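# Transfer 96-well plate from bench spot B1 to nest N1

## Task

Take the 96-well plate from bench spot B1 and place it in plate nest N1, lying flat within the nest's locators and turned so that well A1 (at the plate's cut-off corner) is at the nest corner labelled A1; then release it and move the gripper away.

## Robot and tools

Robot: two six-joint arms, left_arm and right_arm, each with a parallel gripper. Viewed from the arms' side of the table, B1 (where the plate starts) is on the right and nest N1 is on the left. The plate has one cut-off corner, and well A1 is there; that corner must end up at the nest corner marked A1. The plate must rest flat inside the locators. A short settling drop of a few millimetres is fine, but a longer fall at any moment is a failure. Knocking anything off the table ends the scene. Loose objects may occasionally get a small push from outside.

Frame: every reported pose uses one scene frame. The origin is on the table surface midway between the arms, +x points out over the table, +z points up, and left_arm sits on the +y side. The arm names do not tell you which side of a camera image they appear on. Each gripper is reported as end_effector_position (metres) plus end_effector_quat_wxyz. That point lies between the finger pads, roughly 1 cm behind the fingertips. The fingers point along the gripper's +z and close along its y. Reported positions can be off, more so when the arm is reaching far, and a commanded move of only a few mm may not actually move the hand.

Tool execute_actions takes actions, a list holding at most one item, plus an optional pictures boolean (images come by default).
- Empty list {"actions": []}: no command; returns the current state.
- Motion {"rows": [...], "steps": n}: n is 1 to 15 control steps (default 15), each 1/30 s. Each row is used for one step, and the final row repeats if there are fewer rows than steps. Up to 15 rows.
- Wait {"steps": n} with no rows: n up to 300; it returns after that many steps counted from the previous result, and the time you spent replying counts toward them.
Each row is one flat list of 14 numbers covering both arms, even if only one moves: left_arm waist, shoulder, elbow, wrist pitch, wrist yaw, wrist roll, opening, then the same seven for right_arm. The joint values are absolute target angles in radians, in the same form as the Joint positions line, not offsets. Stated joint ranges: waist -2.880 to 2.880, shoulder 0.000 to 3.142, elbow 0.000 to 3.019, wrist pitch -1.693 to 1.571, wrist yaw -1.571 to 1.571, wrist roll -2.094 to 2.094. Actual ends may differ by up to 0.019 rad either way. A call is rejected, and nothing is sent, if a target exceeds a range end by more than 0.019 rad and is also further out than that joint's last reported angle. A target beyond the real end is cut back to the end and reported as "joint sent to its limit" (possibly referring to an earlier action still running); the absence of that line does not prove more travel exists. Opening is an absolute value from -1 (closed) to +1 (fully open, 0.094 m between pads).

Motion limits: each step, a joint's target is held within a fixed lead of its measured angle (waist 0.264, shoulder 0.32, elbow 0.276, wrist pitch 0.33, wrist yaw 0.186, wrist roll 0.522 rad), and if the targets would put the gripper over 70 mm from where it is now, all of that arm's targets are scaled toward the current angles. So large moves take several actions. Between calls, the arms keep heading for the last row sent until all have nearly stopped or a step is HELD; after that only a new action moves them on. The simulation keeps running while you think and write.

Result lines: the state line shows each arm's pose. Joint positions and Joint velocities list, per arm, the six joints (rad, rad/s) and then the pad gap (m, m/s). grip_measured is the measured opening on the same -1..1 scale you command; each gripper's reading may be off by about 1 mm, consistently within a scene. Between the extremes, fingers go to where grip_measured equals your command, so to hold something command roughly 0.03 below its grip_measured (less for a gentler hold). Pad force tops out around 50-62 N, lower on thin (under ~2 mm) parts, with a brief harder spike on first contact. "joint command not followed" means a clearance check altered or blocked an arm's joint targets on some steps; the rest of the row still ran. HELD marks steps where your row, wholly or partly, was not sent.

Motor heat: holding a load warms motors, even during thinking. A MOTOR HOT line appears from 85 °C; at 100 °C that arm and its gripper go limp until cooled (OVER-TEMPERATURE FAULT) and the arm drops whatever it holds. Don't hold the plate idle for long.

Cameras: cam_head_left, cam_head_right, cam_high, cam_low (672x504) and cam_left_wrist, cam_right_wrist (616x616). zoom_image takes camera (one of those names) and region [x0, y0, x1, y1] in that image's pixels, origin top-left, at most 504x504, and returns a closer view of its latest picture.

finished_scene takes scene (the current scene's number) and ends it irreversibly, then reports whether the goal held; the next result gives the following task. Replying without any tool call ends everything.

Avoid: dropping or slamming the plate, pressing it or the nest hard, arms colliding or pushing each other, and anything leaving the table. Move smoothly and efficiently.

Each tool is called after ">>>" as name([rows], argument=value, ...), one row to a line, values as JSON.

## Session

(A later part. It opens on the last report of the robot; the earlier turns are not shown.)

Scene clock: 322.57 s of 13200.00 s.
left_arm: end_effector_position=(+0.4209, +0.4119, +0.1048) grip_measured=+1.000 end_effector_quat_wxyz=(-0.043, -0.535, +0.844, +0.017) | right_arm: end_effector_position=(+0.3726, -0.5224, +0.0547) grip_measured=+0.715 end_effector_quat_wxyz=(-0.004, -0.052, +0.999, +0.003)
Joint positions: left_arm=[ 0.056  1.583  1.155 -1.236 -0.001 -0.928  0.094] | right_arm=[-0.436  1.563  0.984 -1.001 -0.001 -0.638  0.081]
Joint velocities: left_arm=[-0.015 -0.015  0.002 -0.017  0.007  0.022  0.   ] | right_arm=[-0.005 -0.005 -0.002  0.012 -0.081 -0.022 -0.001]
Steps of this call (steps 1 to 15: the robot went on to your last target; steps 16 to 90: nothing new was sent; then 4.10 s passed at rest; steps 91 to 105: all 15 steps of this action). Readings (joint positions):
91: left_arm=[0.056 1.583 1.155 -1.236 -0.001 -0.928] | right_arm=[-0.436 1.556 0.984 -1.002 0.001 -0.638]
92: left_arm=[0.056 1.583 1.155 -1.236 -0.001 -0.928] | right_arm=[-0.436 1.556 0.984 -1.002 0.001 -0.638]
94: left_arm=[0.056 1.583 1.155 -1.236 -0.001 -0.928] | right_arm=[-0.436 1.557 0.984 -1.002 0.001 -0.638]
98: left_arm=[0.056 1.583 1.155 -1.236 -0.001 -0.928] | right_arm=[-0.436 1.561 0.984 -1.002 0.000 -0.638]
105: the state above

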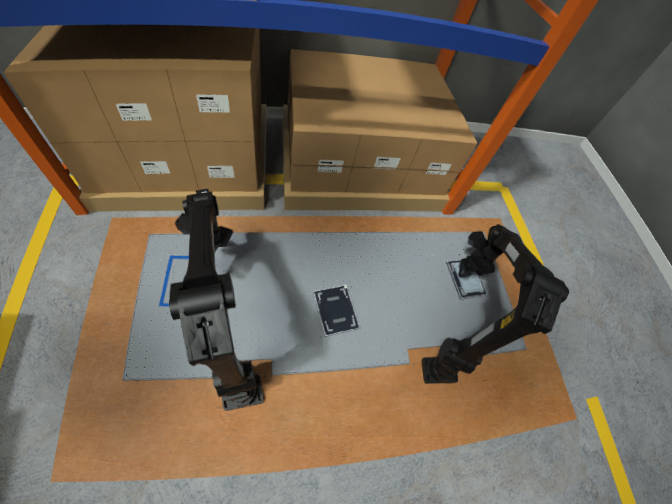

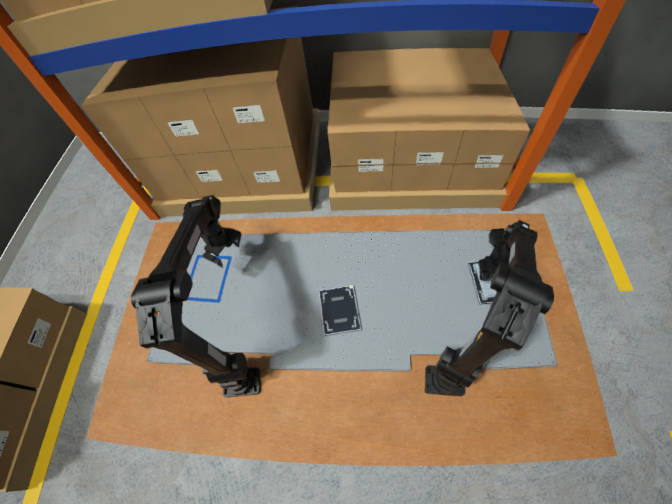

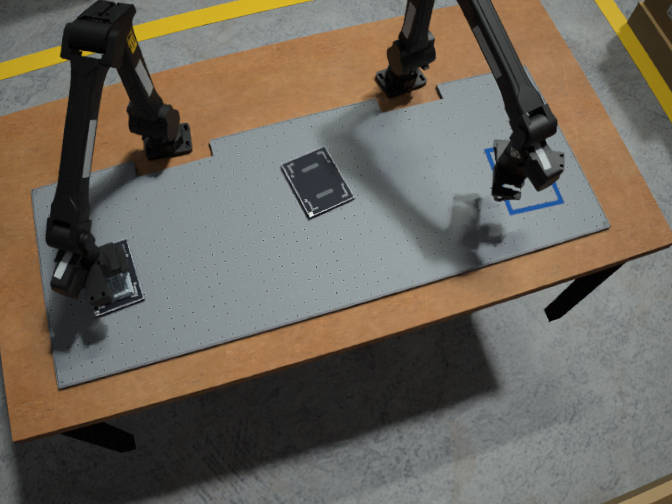

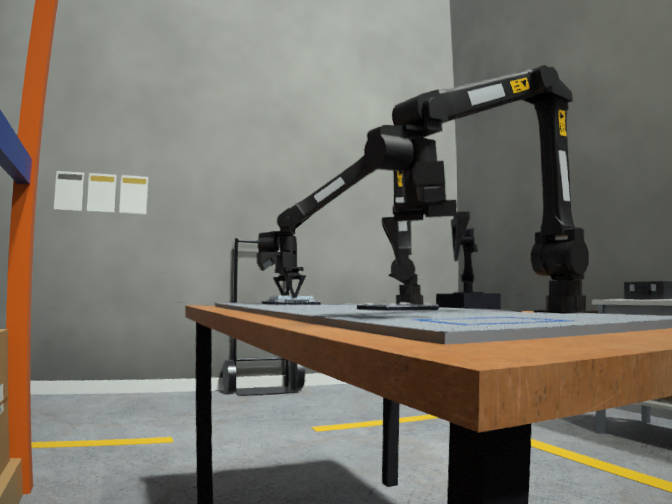

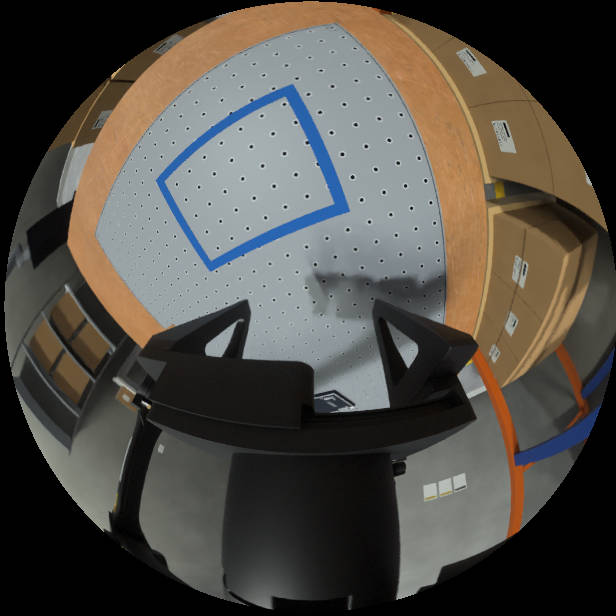

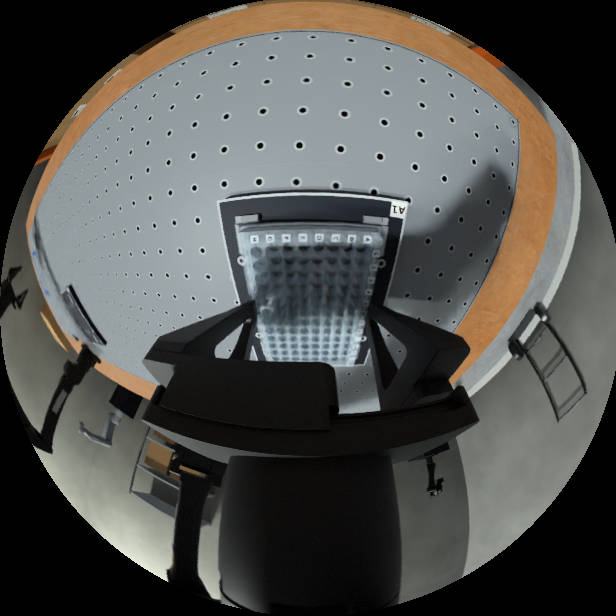

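>>> execute_actions([
  {"rows":[[0.05,1.55,1.15,-1.245,0,-0.93,1,-0.436,1.57,1.02,-0.988,0,-0.632,0.69],[0.05,1.55,1.15,-1.245,0,-0.93,1,-0.436,1.565,1.02,-0.987,0,-0.632,0.69],[0.05,1.55,1.15,-1.245,0,-0.93,1,-0.436,1.565,1.02,-0.986,0,-0.632,0.69],[0.05,1.55,1.15,-1.245,0,-0.93,1,-0.436,1.565,1.02,-0.985,0,-0.632,0.69],[0.05,1.55,1.15,-1.245,0,-0.93,1,-0.436,1.57,1.02,-0.985,0,-0.632,0.69],[0.05,1.55,1.15,-1.245,0,-0.93,1,-0.436,1.578,1.02,-0.985,0,-0.632,0.69],[0.05,1.55,1.15,-1.245,0,-0.93,1,-0.436,1.584,1.02,-0.985,0,-0.632,0.69],[0.05,1.55,1.15,-1.245,0,-0.93,1,-0.436,1.587,1.02,-0.985,0,-0.632,0.69],[0.05,1.55,1.15,-1.245,0,-0.93,1,-0.436,1.589,1.02,-0.985,0,-0.632,0.69],[0.05,1.55,1.15,-1.245,0,-0.93,1,-0.436,1.59,1.02,-0.985,0,-0.632,0.69]],"steps":15},
])

>>> zoom_image(camera="cam_right_wrist", region=[225,200,285,250])

>>> zoom_image(camera="cam_right_wrist", region=[340,200,400,250])

>>> zoom_image(camera="cam_low", region=[250,275,330,315])

>>> zoom_image(camera="cam_head_left", region=[440,250,510,310])

Scene clock: 330.93 s of 13200.00 s.
left_arm: end_effector_position=(+0.4209, +0.4119, +0.1048) grip_measured=+1.000 end_effector_quat_wxyz=(-0.043, -0.535, +0.844, +0.017) | right_arm: end_effector_position=(+0.3726, -0.5224, +0.0547) grip_measured=+0.715 end_effector_quat_wxyz=(-0.004, -0.052, +0.999, +0.003)
Joint positions: left_arm=[ 0.056  1.583  1.155 -1.236 -0.001 -0.928  0.094] | right_arm=[-0.436  1.563  0.984 -1.001 -0.001 -0.638  0.081]
Joint velocities: left_arm=[-0.005 -0.024 -0.002 -0.007 -0.022  0.081  0.   ] | right_arm=[-0.005  0.015  0.007  0.007 -0.007 -0.022 -0.001]
Steps of this call (steps 1 to 15: the robot went on to your last target; steps 16 to 90: nothing new was sent; then 4.87 s passed at rest; steps 91 to 105: all 15 steps of this action). Readings (joint positions):
91: left_arm=[0.056 1.583 1.155 -1.236 -0.001 -0.928] | right_arm=[-0.436 1.563 0.984 -1.001 -0.001 -0.638]
92: left_arm=[0.056 1.583 1.155 -1.236 -0.001 -0.928] | right_arm=[-0.436 1.563 0.984 -1.001 -0.001 -0.638]
94: left_arm=[0.056 1.583 1.155 -1.236 -0.001 -0.928] | right_arm=[-0.436 1.563 0.984 -1.001 -0.001 -0.638]
98: left_arm=[0.056 1.583 1.155 -1.236 -0.001 -0.928] | right_arm=[-0.436 1.563 0.984 -1.001 -0.001 -0.638]
105: the state above

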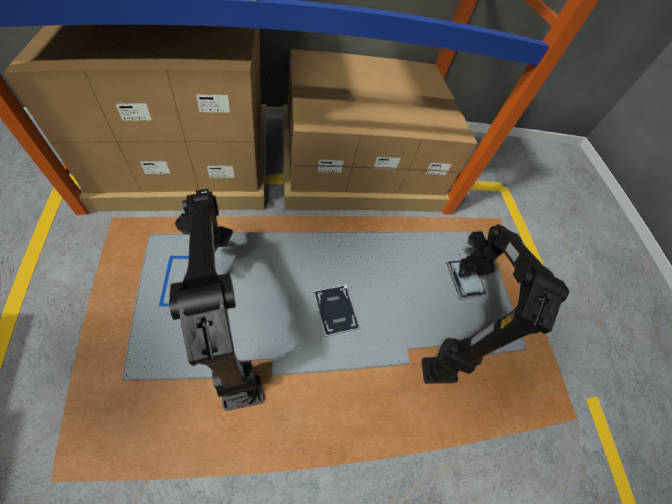

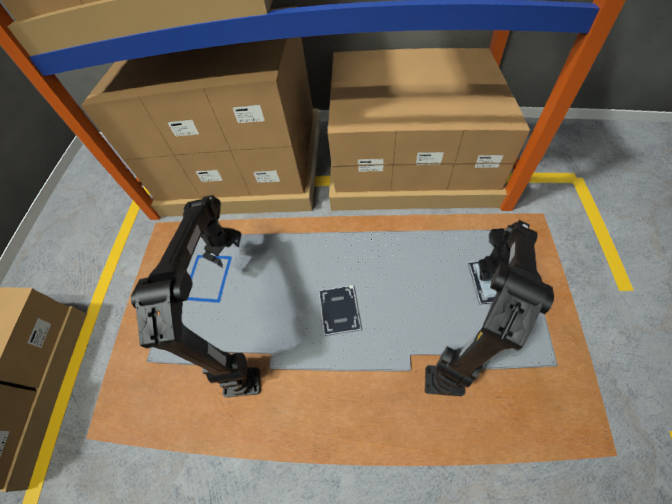

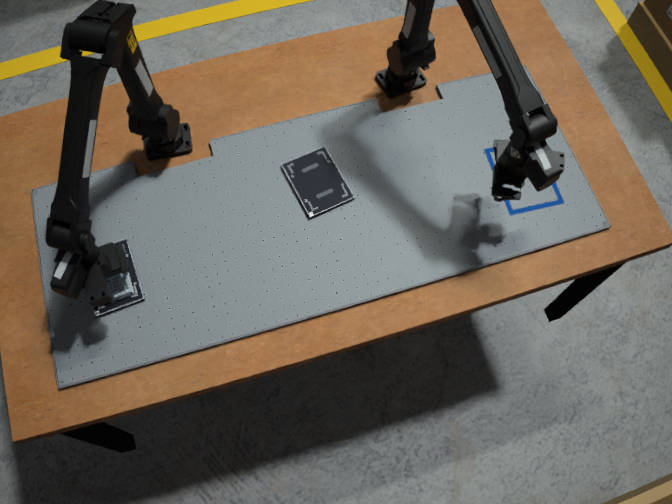

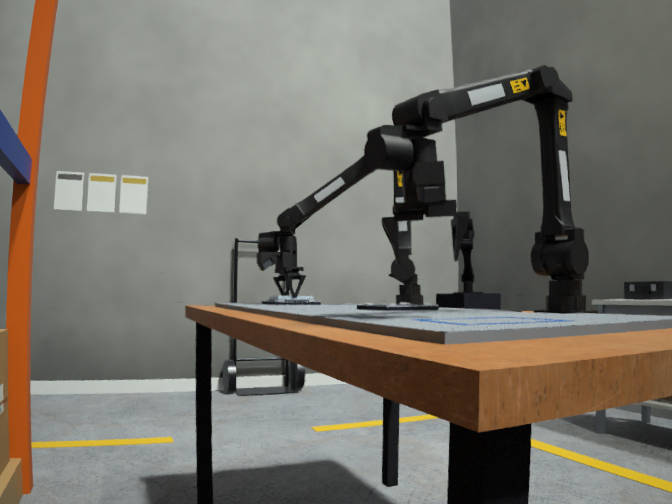

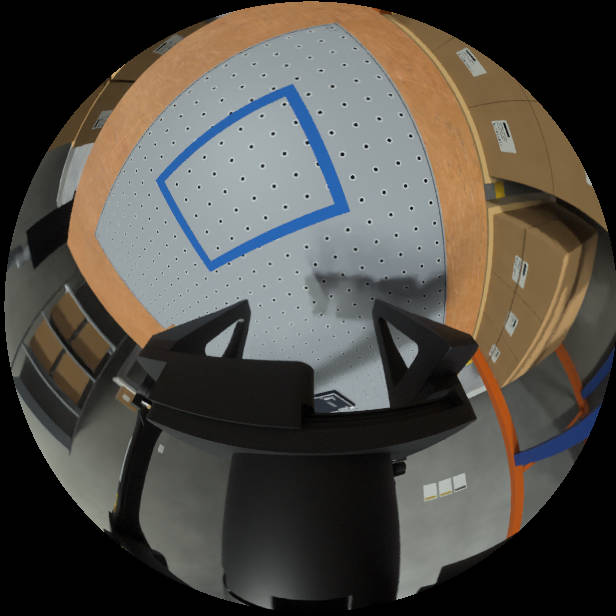

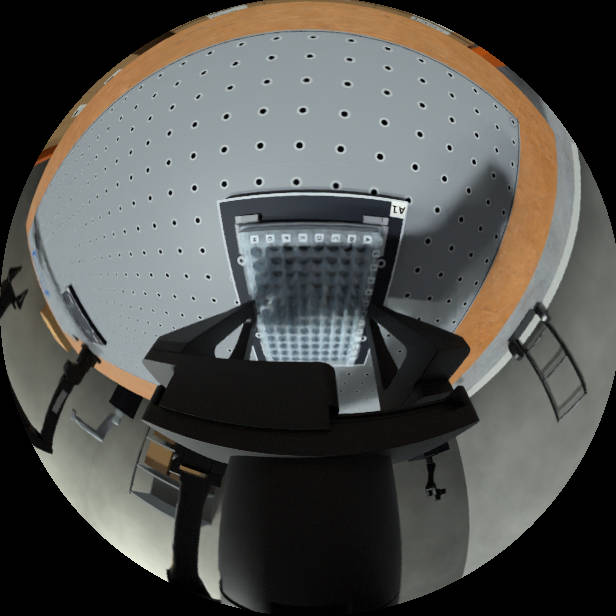

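Region (225, 200, 285, 250) of cam_right_wrist's 616x616 image, scaled by 8.400, with more detail than that image has.

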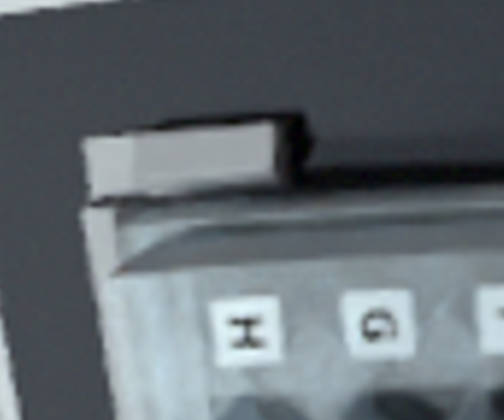

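Region (340, 200, 400, 250) of cam_right_wrist's 616x616 image, scaled by 8.400, with more detail than that image has.

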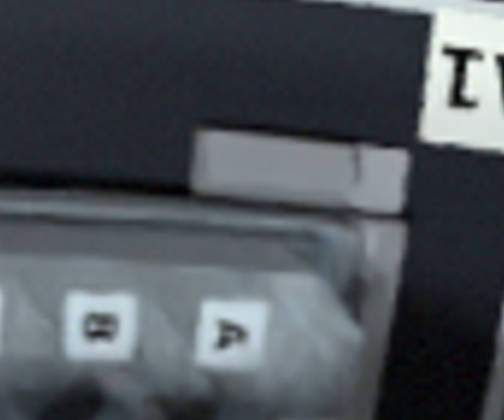

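Region (250, 275, 330, 315) of cam_low's 672x504 image, scaled by 6.300, with more detail than that image has.

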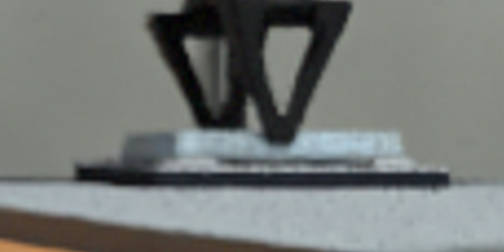

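Region (440, 250, 510, 310) of cam_head_left's 672x504 image, scaled by 7.200, with more detail than that image has; it fills the top 432 rows of this view, and the rest is white.

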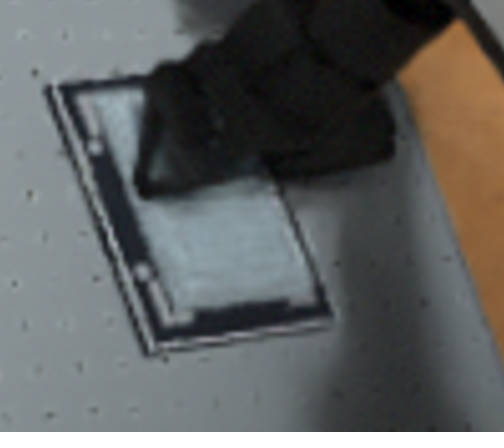

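>>> execute_actions(actions=[])

Scene clock: 339.03 s of 13200.00 s.
left_arm: end_effector_position=(+0.4209, +0.4119, +0.1048) grip_measured=+1.000 end_effector_quat_wxyz=(-0.043, -0.535, +0.844, +0.017) | right_arm: end_effector_position=(+0.3726, -0.5224, +0.0547) grip_measured=+0.715 end_effector_quat_wxyz=(-0.004, -0.052, +0.999, +0.003)
Joint positions: left_arm=[ 0.056  1.583  1.155 -1.236 -0.001 -0.928  0.094] | right_arm=[-0.436  1.563  0.984 -1.001 -0.001 -0.638  0.081]
Joint velocities: left_arm=[-0.005 -0.005 -0.007 -0.017  0.022  0.037  0.   ] | right_arm=[-0.005  0.005 -0.017 -0.002  0.022  0.022  0.   ]
Steps of this call (steps 1 to 15: the robot went on to your last target; steps 16 to 90: nothing new was sent; then 5.10 s passed at rest). Readings (joint positions):
1: left_arm=[0.056 1.583 1.155 -1.236 -0.001 -0.928] | right_arm=[-0.436 1.563 0.984 -1.001 -0.001 -0.638]
2: left_arm=[0.056 1.583 1.155 -1.236 -0.001 -0.928] | right_arm=[-0.436 1.563 0.984 -1.001 -0.001 -0.638]
4: left_arm=[0.056 1.583 1.155 -1.236 -0.001 -0.928] | right_arm=[-0.436 1.563 0.984 -1.001 -0.001 -0.638]
8: left_arm=[0.056 1.583 1.155 -1.236 -0.001 -0.928] | right_arm=[-0.436 1.563 0.984 -1.001 -0.001 -0.638]
90: the state above
All arms were judged still, so your last target was given up. Only a new action makes them travel on or press farther. Fingers that are still opening or closing keep moving.

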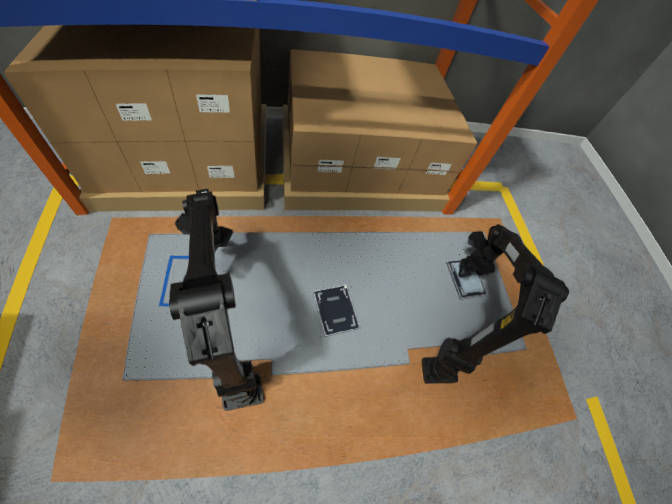

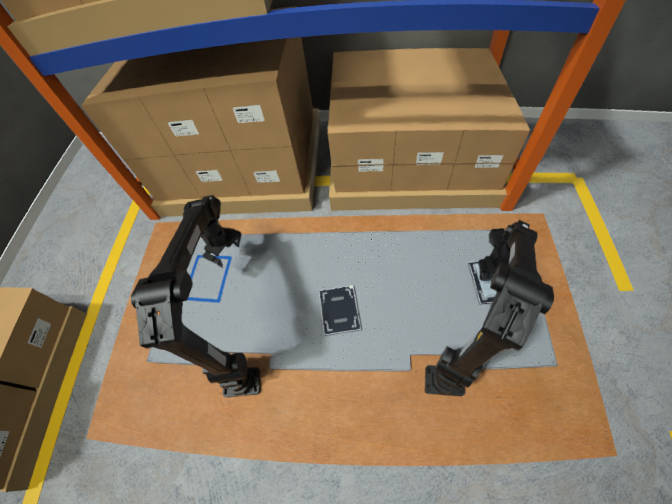

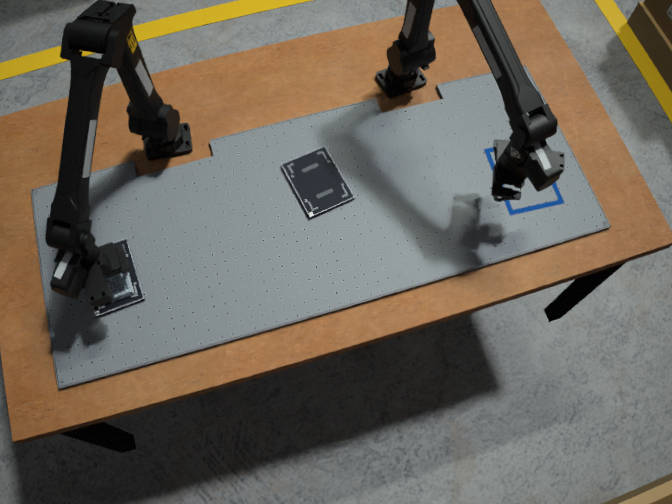

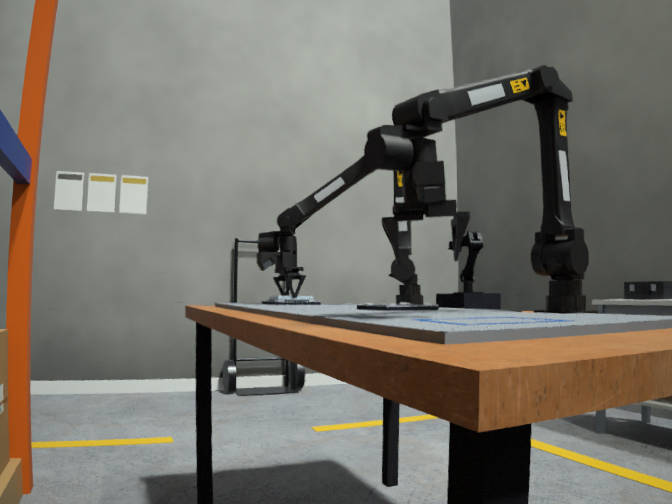

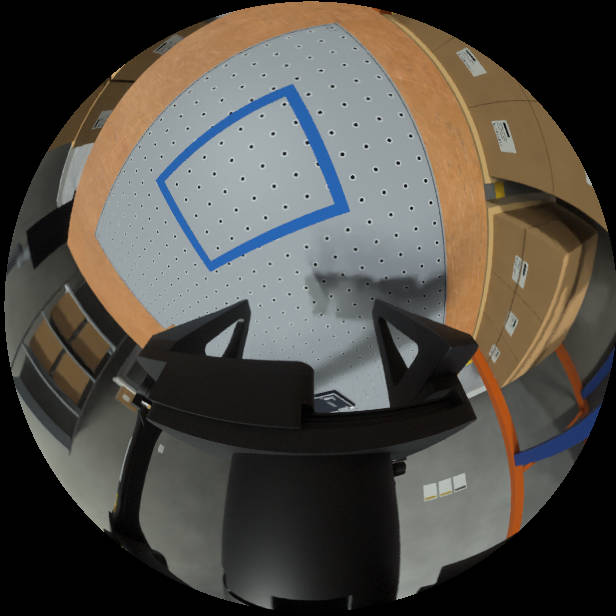

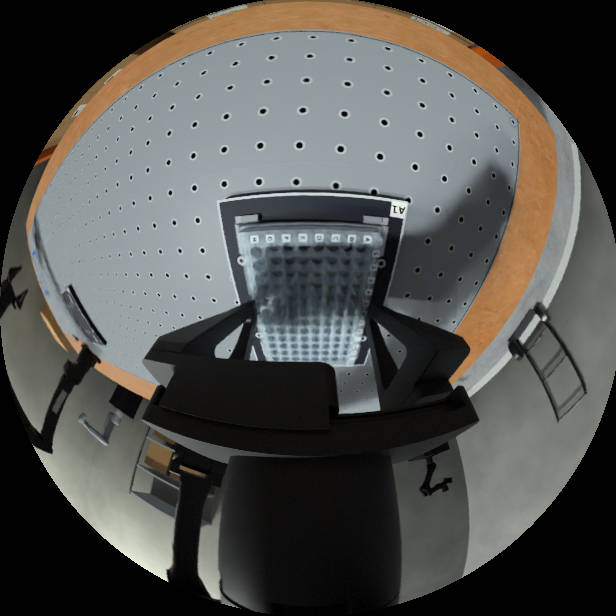

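>>> execute_actions([
  {"rows":[[0.05,1.55,1.15,-1.245,0,-0.93,1,-0.436,1.575,1.02,-0.995,0,-0.636,0.69],[0.05,1.55,1.15,-1.245,0,-0.93,1,-0.436,1.57,1.02,-0.995,0,-0.636,0.70],[0.05,1.55,1.15,-1.245,0,-0.93,1,-0.436,1.565,1.02,-0.995,0,-0.636,0.705],[0.05,1.55,1.15,-1.245,0,-0.93,1,-0.436,1.565,1.02,-0.995,0,-0.636,0.71],[0.05,1.55,1.15,-1.245,0,-0.93,1,-0.436,1.565,1.02,-0.995,0,-0.636,0.715],[0.05,1.55,1.15,-1.245,0,-0.93,1,-0.436,1.565,1.02,-0.995,0,-0.636,0.72],[0.05,1.55,1.15,-1.245,0,-0.93,1,-0.436,1.565,1.02,-0.995,0,-0.636,0.73],[0.05,1.55,1.15,-1.245,0,-0.93,1,-0.436,1.565,1.02,-0.995,0,-0.636,0.74],[0.05,1.55,1.15,-1.245,0,-0.93,1,-0.436,1.565,1.02,-0.995,0,-0.636,0.76],[0.05,1.55,1.15,-1.245,0,-0.93,1,-0.436,1.565,1.02,-0.995,0,-0.636,0.79],[0.05,1.55,1.15,-1.245,0,-0.93,1,-0.436,1.565,1.02,-0.995,0,-0.636,0.83],[0.05,1.55,1.15,-1.245,0,-0.93,1,-0.436,1.565,1.02,-0.995,0,-0.636,0.88],[0.05,1.55,1.15,-1.245,0,-0.93,1,-0.436,1.565,1.02,-0.995,0,-0.636,0.93],[0.05,1.55,1.15,-1.245,0,-0.93,1,-0.436,1.565,1.02,-0.995,0,-0.636,1]],"steps":15},
], pictures=false)

>>> execute_actions([
  {"rows":[[0.05,1.55,1.15,-1.245,0,-0.93,1,-0.436,1.565,1.02,-0.995,0,-0.636,1],[0.05,1.55,1.15,-1.245,0,-0.93,1,-0.436,1.555,1.02,-1.0,0,-0.636,1],[0.05,1.55,1.15,-1.245,0,-0.93,1,-0.436,1.545,1.02,-1.005,0,-0.636,1],[0.05,1.55,1.15,-1.245,0,-0.93,1,-0.436,1.535,1.02,-1.012,0,-0.636,1],[0.05,1.55,1.15,-1.245,0,-0.93,1,-0.436,1.525,1.02,-1.02,0,-0.636,1],[0.05,1.55,1.15,-1.245,0,-0.93,1,-0.436,1.515,1.02,-1.03,0,-0.636,1],[0.05,1.55,1.15,-1.245,0,-0.93,1,-0.436,1.50,1.02,-1.045,0,-0.636,1],[0.05,1.55,1.15,-1.245,0,-0.93,1,-0.436,1.485,1.02,-1.06,0,-0.636,1],[0.05,1.55,1.15,-1.245,0,-0.93,1,-0.436,1.47,1.02,-1.075,0,-0.636,1],[0.05,1.55,1.15,-1.245,0,-0.93,1,-0.436,1.455,1.02,-1.09,0,-0.636,1],[0.05,1.55,1.15,-1.245,0,-0.93,1,-0.436,1.44,1.02,-1.105,0,-0.636,1],[0.05,1.55,1.15,-1.245,0,-0.93,1,-0.436,1.43,1.02,-1.115,0,-0.636,1],[0.05,1.55,1.15,-1.245,0,-0.93,1,-0.436,1.42,1.02,-1.125,0,-0.636,1]],"steps":15},
])

>>> zoom_image(camera="cam_low", region=[250, 275, 330, 315])

>>> zoom_image(camera="cam_right_wrist", region=[200, 170, 430, 400])

>>> zoom_image(camera="cam_high", region=[60, 225, 170, 330])

Scene clock: 352.13 s of 13200.00 s.
left_arm: end_effector_position=(+0.4209, +0.4119, +0.1048) grip_measured=+1.000 end_effector_quat_wxyz=(-0.043, -0.535, +0.844, +0.017) | right_arm: end_effector_position=(+0.3726, -0.5224, +0.0547) grip_measured=+1.000 end_effector_quat_wxyz=(-0.004, -0.052, +0.999, +0.003)
Joint positions: left_arm=[ 0.056  1.583  1.155 -1.236 -0.001 -0.928  0.094] | right_arm=[-0.436  1.563  0.984 -1.001 -0.001 -0.638  0.094]
Joint velocities: left_arm=[-0.005  0.005  0.002  0.007 -0.051  0.037  0.   ] | right_arm=[ 0.005  0.005  0.002  0.012 -0.007 -0.037  0.   ]
Steps of this call (steps 1 to 90: nothing new was sent; then 9.60 s passed at rest; steps 91 to 105: all 15 steps of this action). Readings (joint positions):
91: left_arm=[0.056 1.583 1.155 -1.236 -0.001 -0.928] | right_arm=[-0.436 1.563 0.984 -1.001 -0.001 -0.638]
92: left_arm=[0.056 1.583 1.155 -1.236 -0.001 -0.928] | right_arm=[-0.436 1.563 0.984 -1.001 -0.001 -0.638]
94: left_arm=[0.056 1.583 1.155 -1.236 -0.001 -0.928] | right_arm=[-0.436 1.563 0.984 -1.001 -0.001 -0.638]
98: left_arm=[0.056 1.583 1.155 -1.236 -0.001 -0.928] | right_arm=[-0.436 1.563 0.984 -1.001 -0.001 -0.638]
105: the state above

Scene clock: 352.63 s of 13200.00 s.
left_arm: end_effector_position=(+0.4209, +0.4119, +0.1048) grip_measured=+1.000 end_effector_quat_wxyz=(-0.043, -0.535, +0.844, +0.017) | right_arm: end_effector_position=(+0.3552, -0.5121, +0.0980) grip_measured=+1.000 end_effector_quat_wxyz=(-0.001, -0.052, +0.999, +0.001)
Joint positions: left_arm=[ 0.056  1.583  1.155 -1.236 -0.001 -0.928  0.094] | right_arm=[-0.436  1.447  0.984 -1.109 -0.001 -0.638  0.094]
Joint velocities: left_arm=[-0.005  0.005  0.002 -0.017  0.037 -0.066  0.   ] | right_arm=[-0.015 -0.444 -0.032 -0.134  0.007  0.007  0.   ]
Steps of this call (steps 1 to 15: all 15 steps of this action). Readings (joint positions):
1: left_arm=[0.056 1.583 1.155 -1.236 -0.001 -0.928] | right_arm=[-0.436 1.563 0.984 -1.001 -0.001 -0.638]
2: left_arm=[0.056 1.583 1.155 -1.236 -0.001 -0.928] | right_arm=[-0.436 1.563 0.984 -1.001 -0.001 -0.638]
4: left_arm=[0.056 1.583 1.155 -1.236 -0.001 -0.928] | right_arm=[-0.436 1.563 0.984 -1.002 -0.001 -0.638]
8: left_arm=[0.056 1.583 1.155 -1.236 -0.001 -0.928] | right_arm=[-0.436 1.552 0.984 -1.026 -0.001 -0.638]
15: the state above

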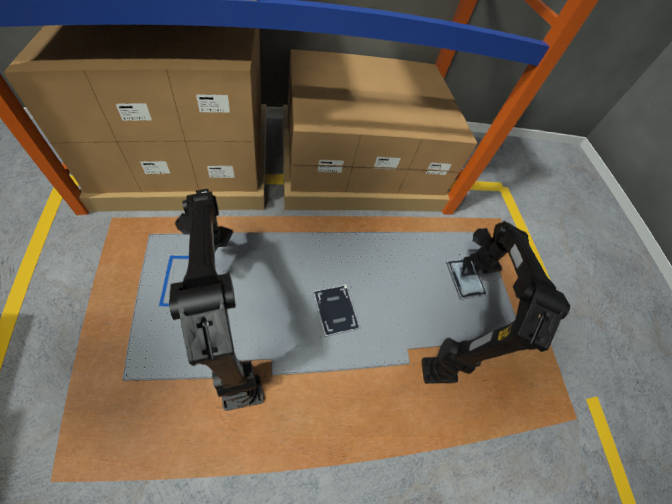

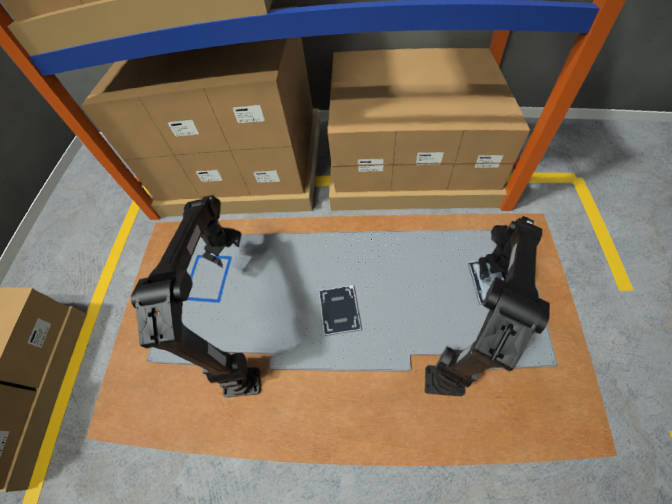

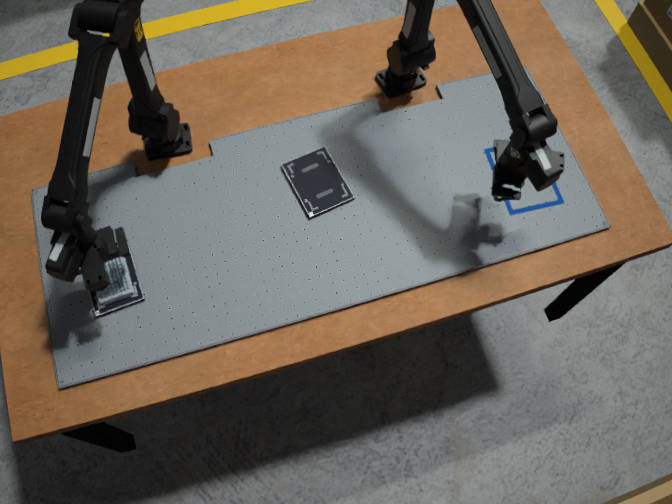

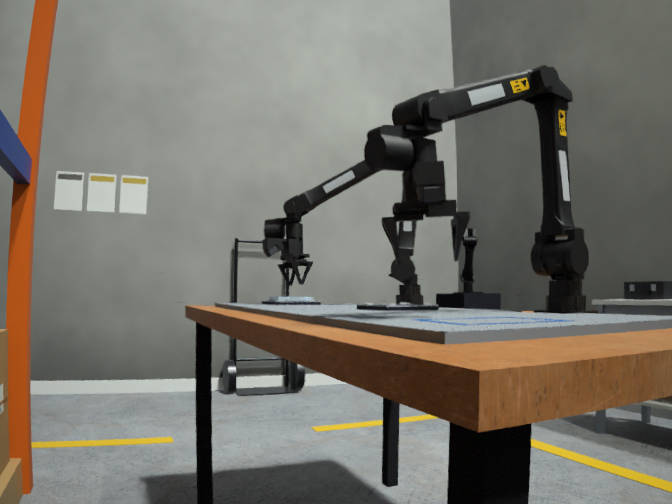

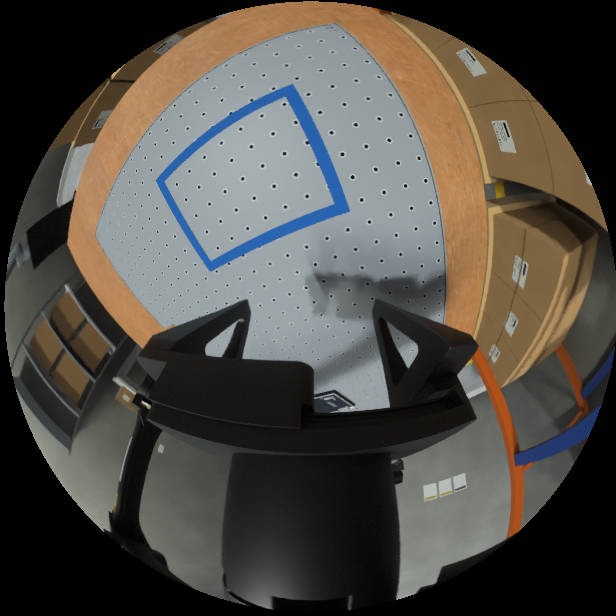

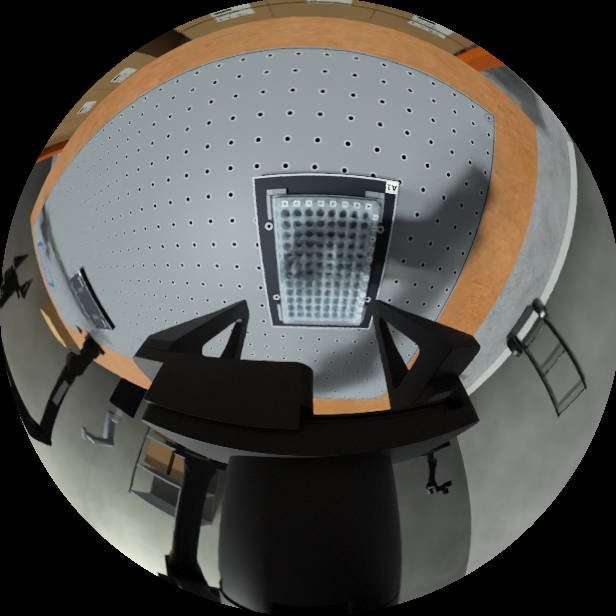

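Region (250, 275, 330, 315) of cam_low's 672x504 image, scaled by 6.300, with more detail than that image has.

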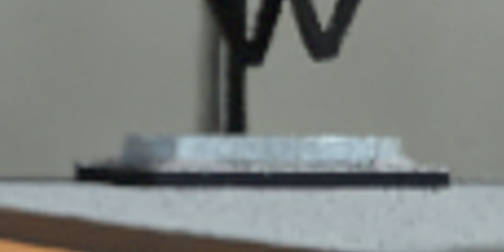

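Region (200, 170, 430, 400) of cam_right_wrist's 616x616 image, scaled by 2.191, with more detail than that image has.

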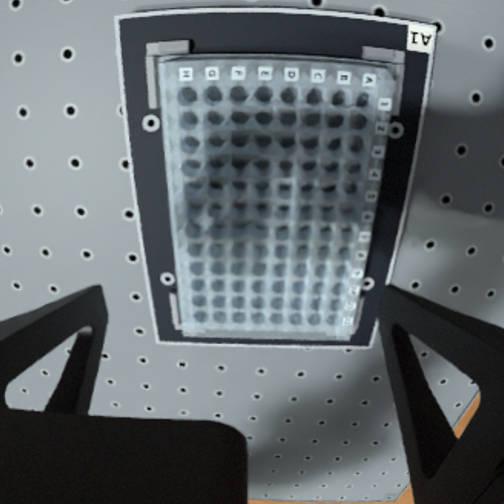

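Region (60, 225, 170, 330) of cam_high's 672x504 image, scaled by 4.582, with more detail than that image has; it fills the top 481 rows of this view, and the rest is white.

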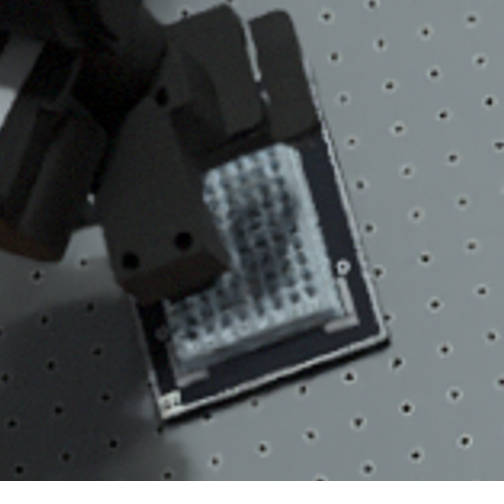

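>>> execute_actions([
  {"rows":[[0.05,1.55,1.15,-1.245,0,-0.93,1,-0.436,1.40,1.01,-1.14,0,-0.636,1],[0.05,1.55,1.15,-1.245,0,-0.93,1,-0.44,1.385,1.0,-1.15,0,-0.636,1],[0.05,1.55,1.15,-1.245,0,-0.93,1,-0.445,1.37,0.99,-1.16,0,-0.636,1],[0.05,1.55,1.15,-1.245,0,-0.93,1,-0.45,1.35,0.98,-1.17,0,-0.636,1],[0.05,1.55,1.15,-1.245,0,-0.93,1,-0.46,1.33,0.97,-1.18,0,-0.636,1],[0.05,1.55,1.15,-1.245,0,-0.93,1,-0.47,1.31,0.96,-1.19,0,-0.636,1],[0.05,1.55,1.15,-1.245,0,-0.93,1,-0.48,1.29,0.95,-1.20,0,-0.636,1],[0.05,1.55,1.15,-1.245,0,-0.93,1,-0.49,1.27,0.94,-1.21,0,-0.636,1],[0.05,1.55,1.15,-1.245,0,-0.93,1,-0.50,1.25,0.93,-1.22,0,-0.636,1],[0.05,1.55,1.15,-1.245,0,-0.93,1,-0.51,1.23,0.92,-1.23,0,-0.636,1],[0.05,1.55,1.15,-1.245,0,-0.93,1,-0.52,1.21,0.91,-1.24,0,-0.636,1],[0.05,1.55,1.15,-1.245,0,-0.93,1,-0.53,1.19,0.90,-1.25,0,-0.636,1],[0.05,1.55,1.15,-1.245,0,-0.93,1,-0.54,1.17,0.89,-1.26,0,-0.636,1],[0.05,1.55,1.15,-1.245,0,-0.93,1,-0.55,1.15,0.88,-1.27,0,-0.636,1],[0.05,1.55,1.15,-1.245,0,-0.93,1,-0.56,1.14,0.875,-1.275,0,-0.636,1]],"steps":15},
], pictures=false)

>>> execute_actions([
  {"steps":12},
])

>>> zoom_image(camera="cam_head_left", region=[435, 245, 505, 310])

>>> zoom_image(camera="cam_high", region=[70, 230, 160, 325])

>>> zoom_image(camera="cam_low", region=[258, 288, 328, 310])

>>> zoom_image(camera="cam_right_wrist", region=[200, 100, 430, 330])

Scene clock: 361.03 s of 13200.00 s.
left_arm: end_effector_position=(+0.4209, +0.4119, +0.1048) grip_measured=+1.000 end_effector_quat_wxyz=(-0.043, -0.535, +0.844, +0.017) | right_arm: end_effector_position=(+0.2807, -0.5060, +0.1572) grip_measured=+1.000 end_effector_quat_wxyz=(+0.019, -0.000, +1.000, -0.013)
Joint positions: left_arm=[ 0.056  1.583  1.155 -1.236 -0.001 -0.928  0.094] | right_arm=[-0.539  1.177  0.903 -1.25  -0.001 -0.638  0.094]
Joint velocities: left_arm=[-0.005 -0.005  0.007  0.002 -0.051 -0.037  0.   ] | right_arm=[-0.298 -0.62  -0.237 -0.271  0.051  0.066  0.   ]
Steps of this call (steps 1 to 30: the robot went on to your last target; steps 31 to 90: nothing new was sent; then 4.90 s passed at rest; steps 91 to 105: all 15 steps of this action). Readings (joint positions):
91: left_arm=[0.056 1.583 1.155 -1.236 -0.001 -0.928] | right_arm=[-0.436 1.421 0.984 -1.119 -0.001 -0.638]
92: left_arm=[0.056 1.583 1.155 -1.236 -0.001 -0.928] | right_arm=[-0.436 1.420 0.984 -1.125 -0.001 -0.638]
94: left_arm=[0.056 1.583 1.155 -1.236 -0.001 -0.928] | right_arm=[-0.437 1.414 0.984 -1.142 -0.001 -0.638]
98: left_arm=[0.056 1.583 1.155 -1.236 -0.001 -0.928] | right_arm=[-0.456 1.355 0.967 -1.178 -0.001 -0.638]
105: the state above

Scene clock: 361.43 s of 13200.00 s.
left_arm: end_effector_position=(+0.4209, +0.4119, +0.1048) grip_measured=+1.000 end_effector_quat_wxyz=(-0.043, -0.535, +0.844, +0.017) | right_arm: end_effector_position=(+0.2683, -0.5042, +0.1633) grip_measured=+1.000 end_effector_quat_wxyz=(+0.022, +0.010, +1.000, -0.016)
Joint positions: left_arm=[ 0.056  1.583  1.155 -1.236 -0.001 -0.928  0.094] | right_arm=[-0.559  1.135  0.887 -1.268 -0.001 -0.638  0.094]
Joint velocities: left_arm=[-0.005 -0.024 -0.002 -0.027  0.066 -0.007  0.   ] | right_arm=[-0.015 -0.005  0.002 -0.012 -0.037  0.007  0.   ]
Steps of this call (steps 1 to 12: the robot went on to your last target). Readings (joint positions):
1: left_arm=[0.056 1.583 1.155 -1.236 -0.001 -0.928] | right_arm=[-0.548 1.159 0.895 -1.258 -0.001 -0.638]
2: left_arm=[0.056 1.583 1.155 -1.236 -0.001 -0.928] | right_arm=[-0.554 1.145 0.891 -1.263 -0.001 -0.638]
4: left_arm=[0.056 1.583 1.155 -1.236 -0.001 -0.928] | right_arm=[-0.559 1.135 0.889 -1.268 -0.001 -0.638]
8: left_arm=[0.056 1.583 1.155 -1.236 -0.001 -0.928] | right_arm=[-0.559 1.135 0.887 -1.268 -0.001 -0.638]
12: the state above

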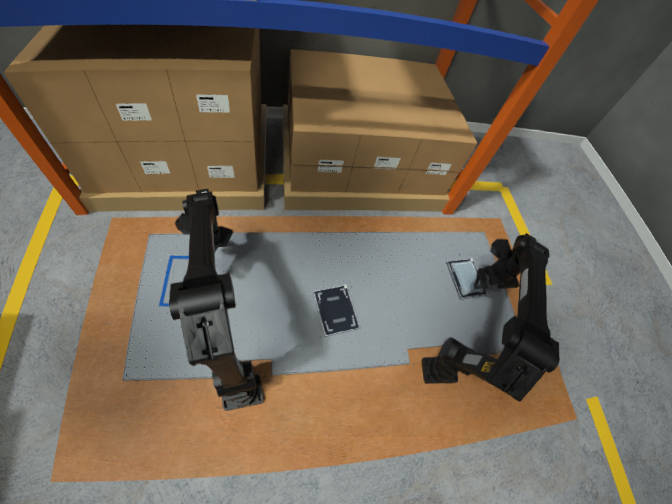

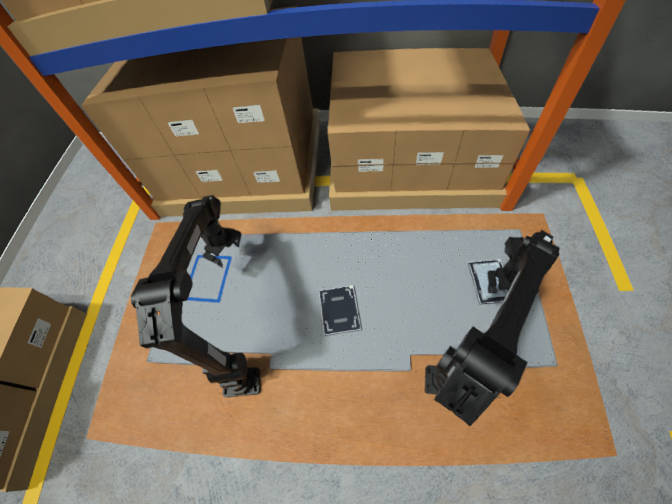

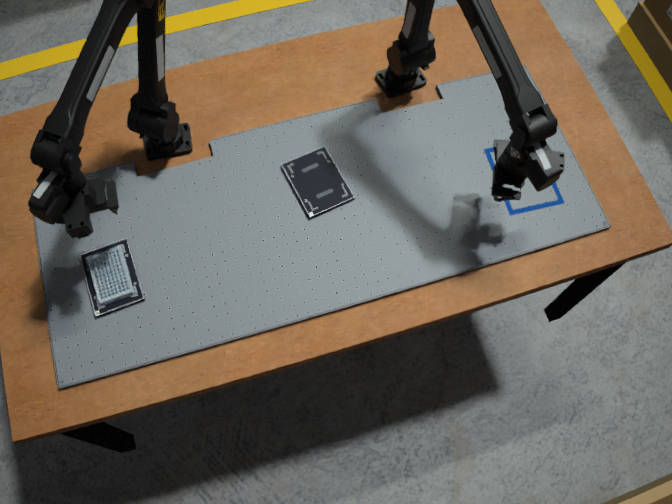

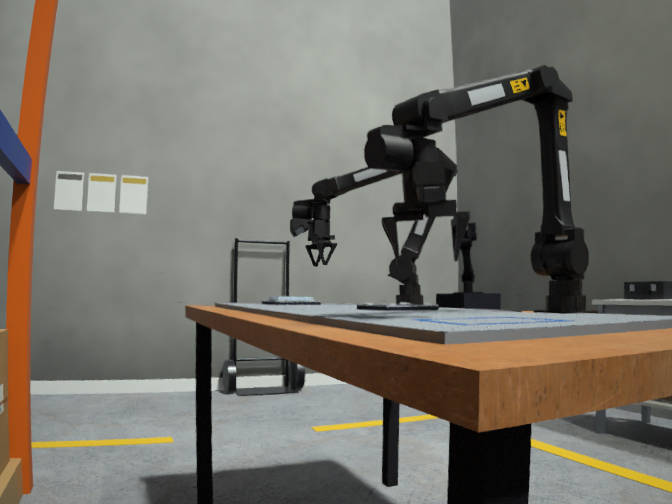

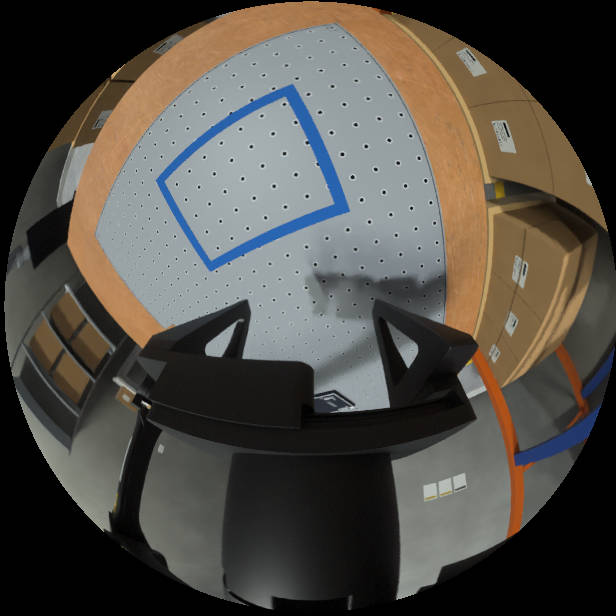

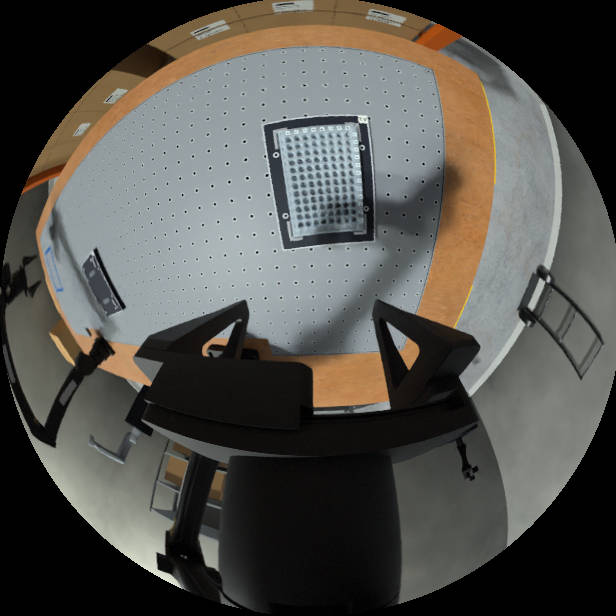

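Region (435, 245, 505, 310) of cam_head_left's 672x504 image, scaled by 7.200, with more detail than that image has; it fills the top 468 rows of this view, and the rest is white.

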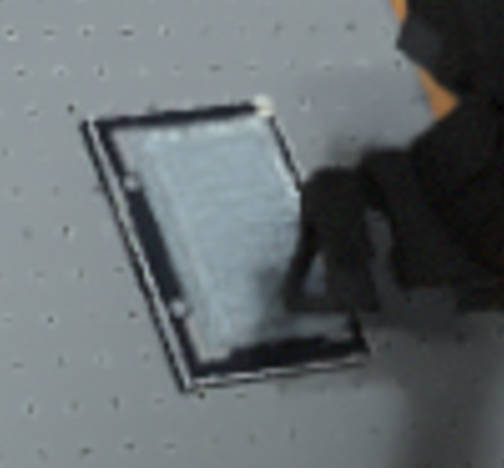

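Region (70, 230, 160, 325) of cam_high's 672x504 image, scaled by 5.305, with more detail than that image has; it fills the left 477 columns of this view, and the rest is white.

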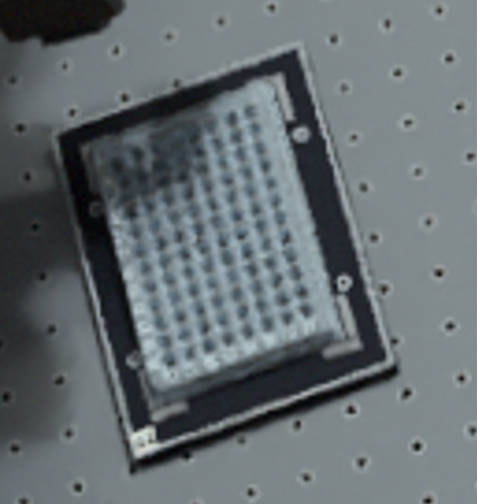

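Region (258, 288, 328, 310) of cam_low's 672x504 image, scaled by 7.200, with more detail than that image has; it fills the top 158 rows of this view, and the rest is white.

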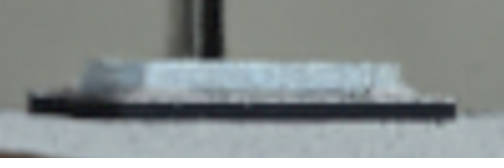

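Region (200, 100, 430, 330) of cam_right_wrist's 616x616 image, scaled by 2.191, with more detail than that image has.

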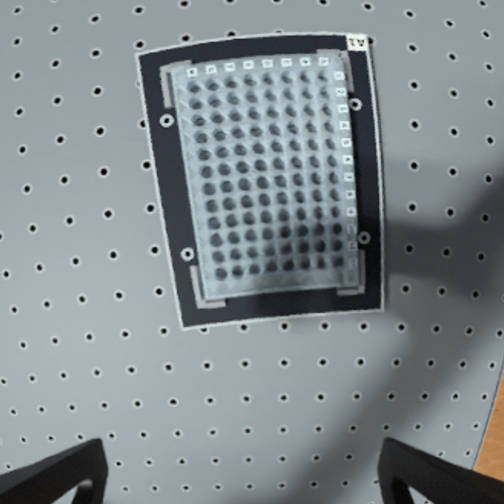

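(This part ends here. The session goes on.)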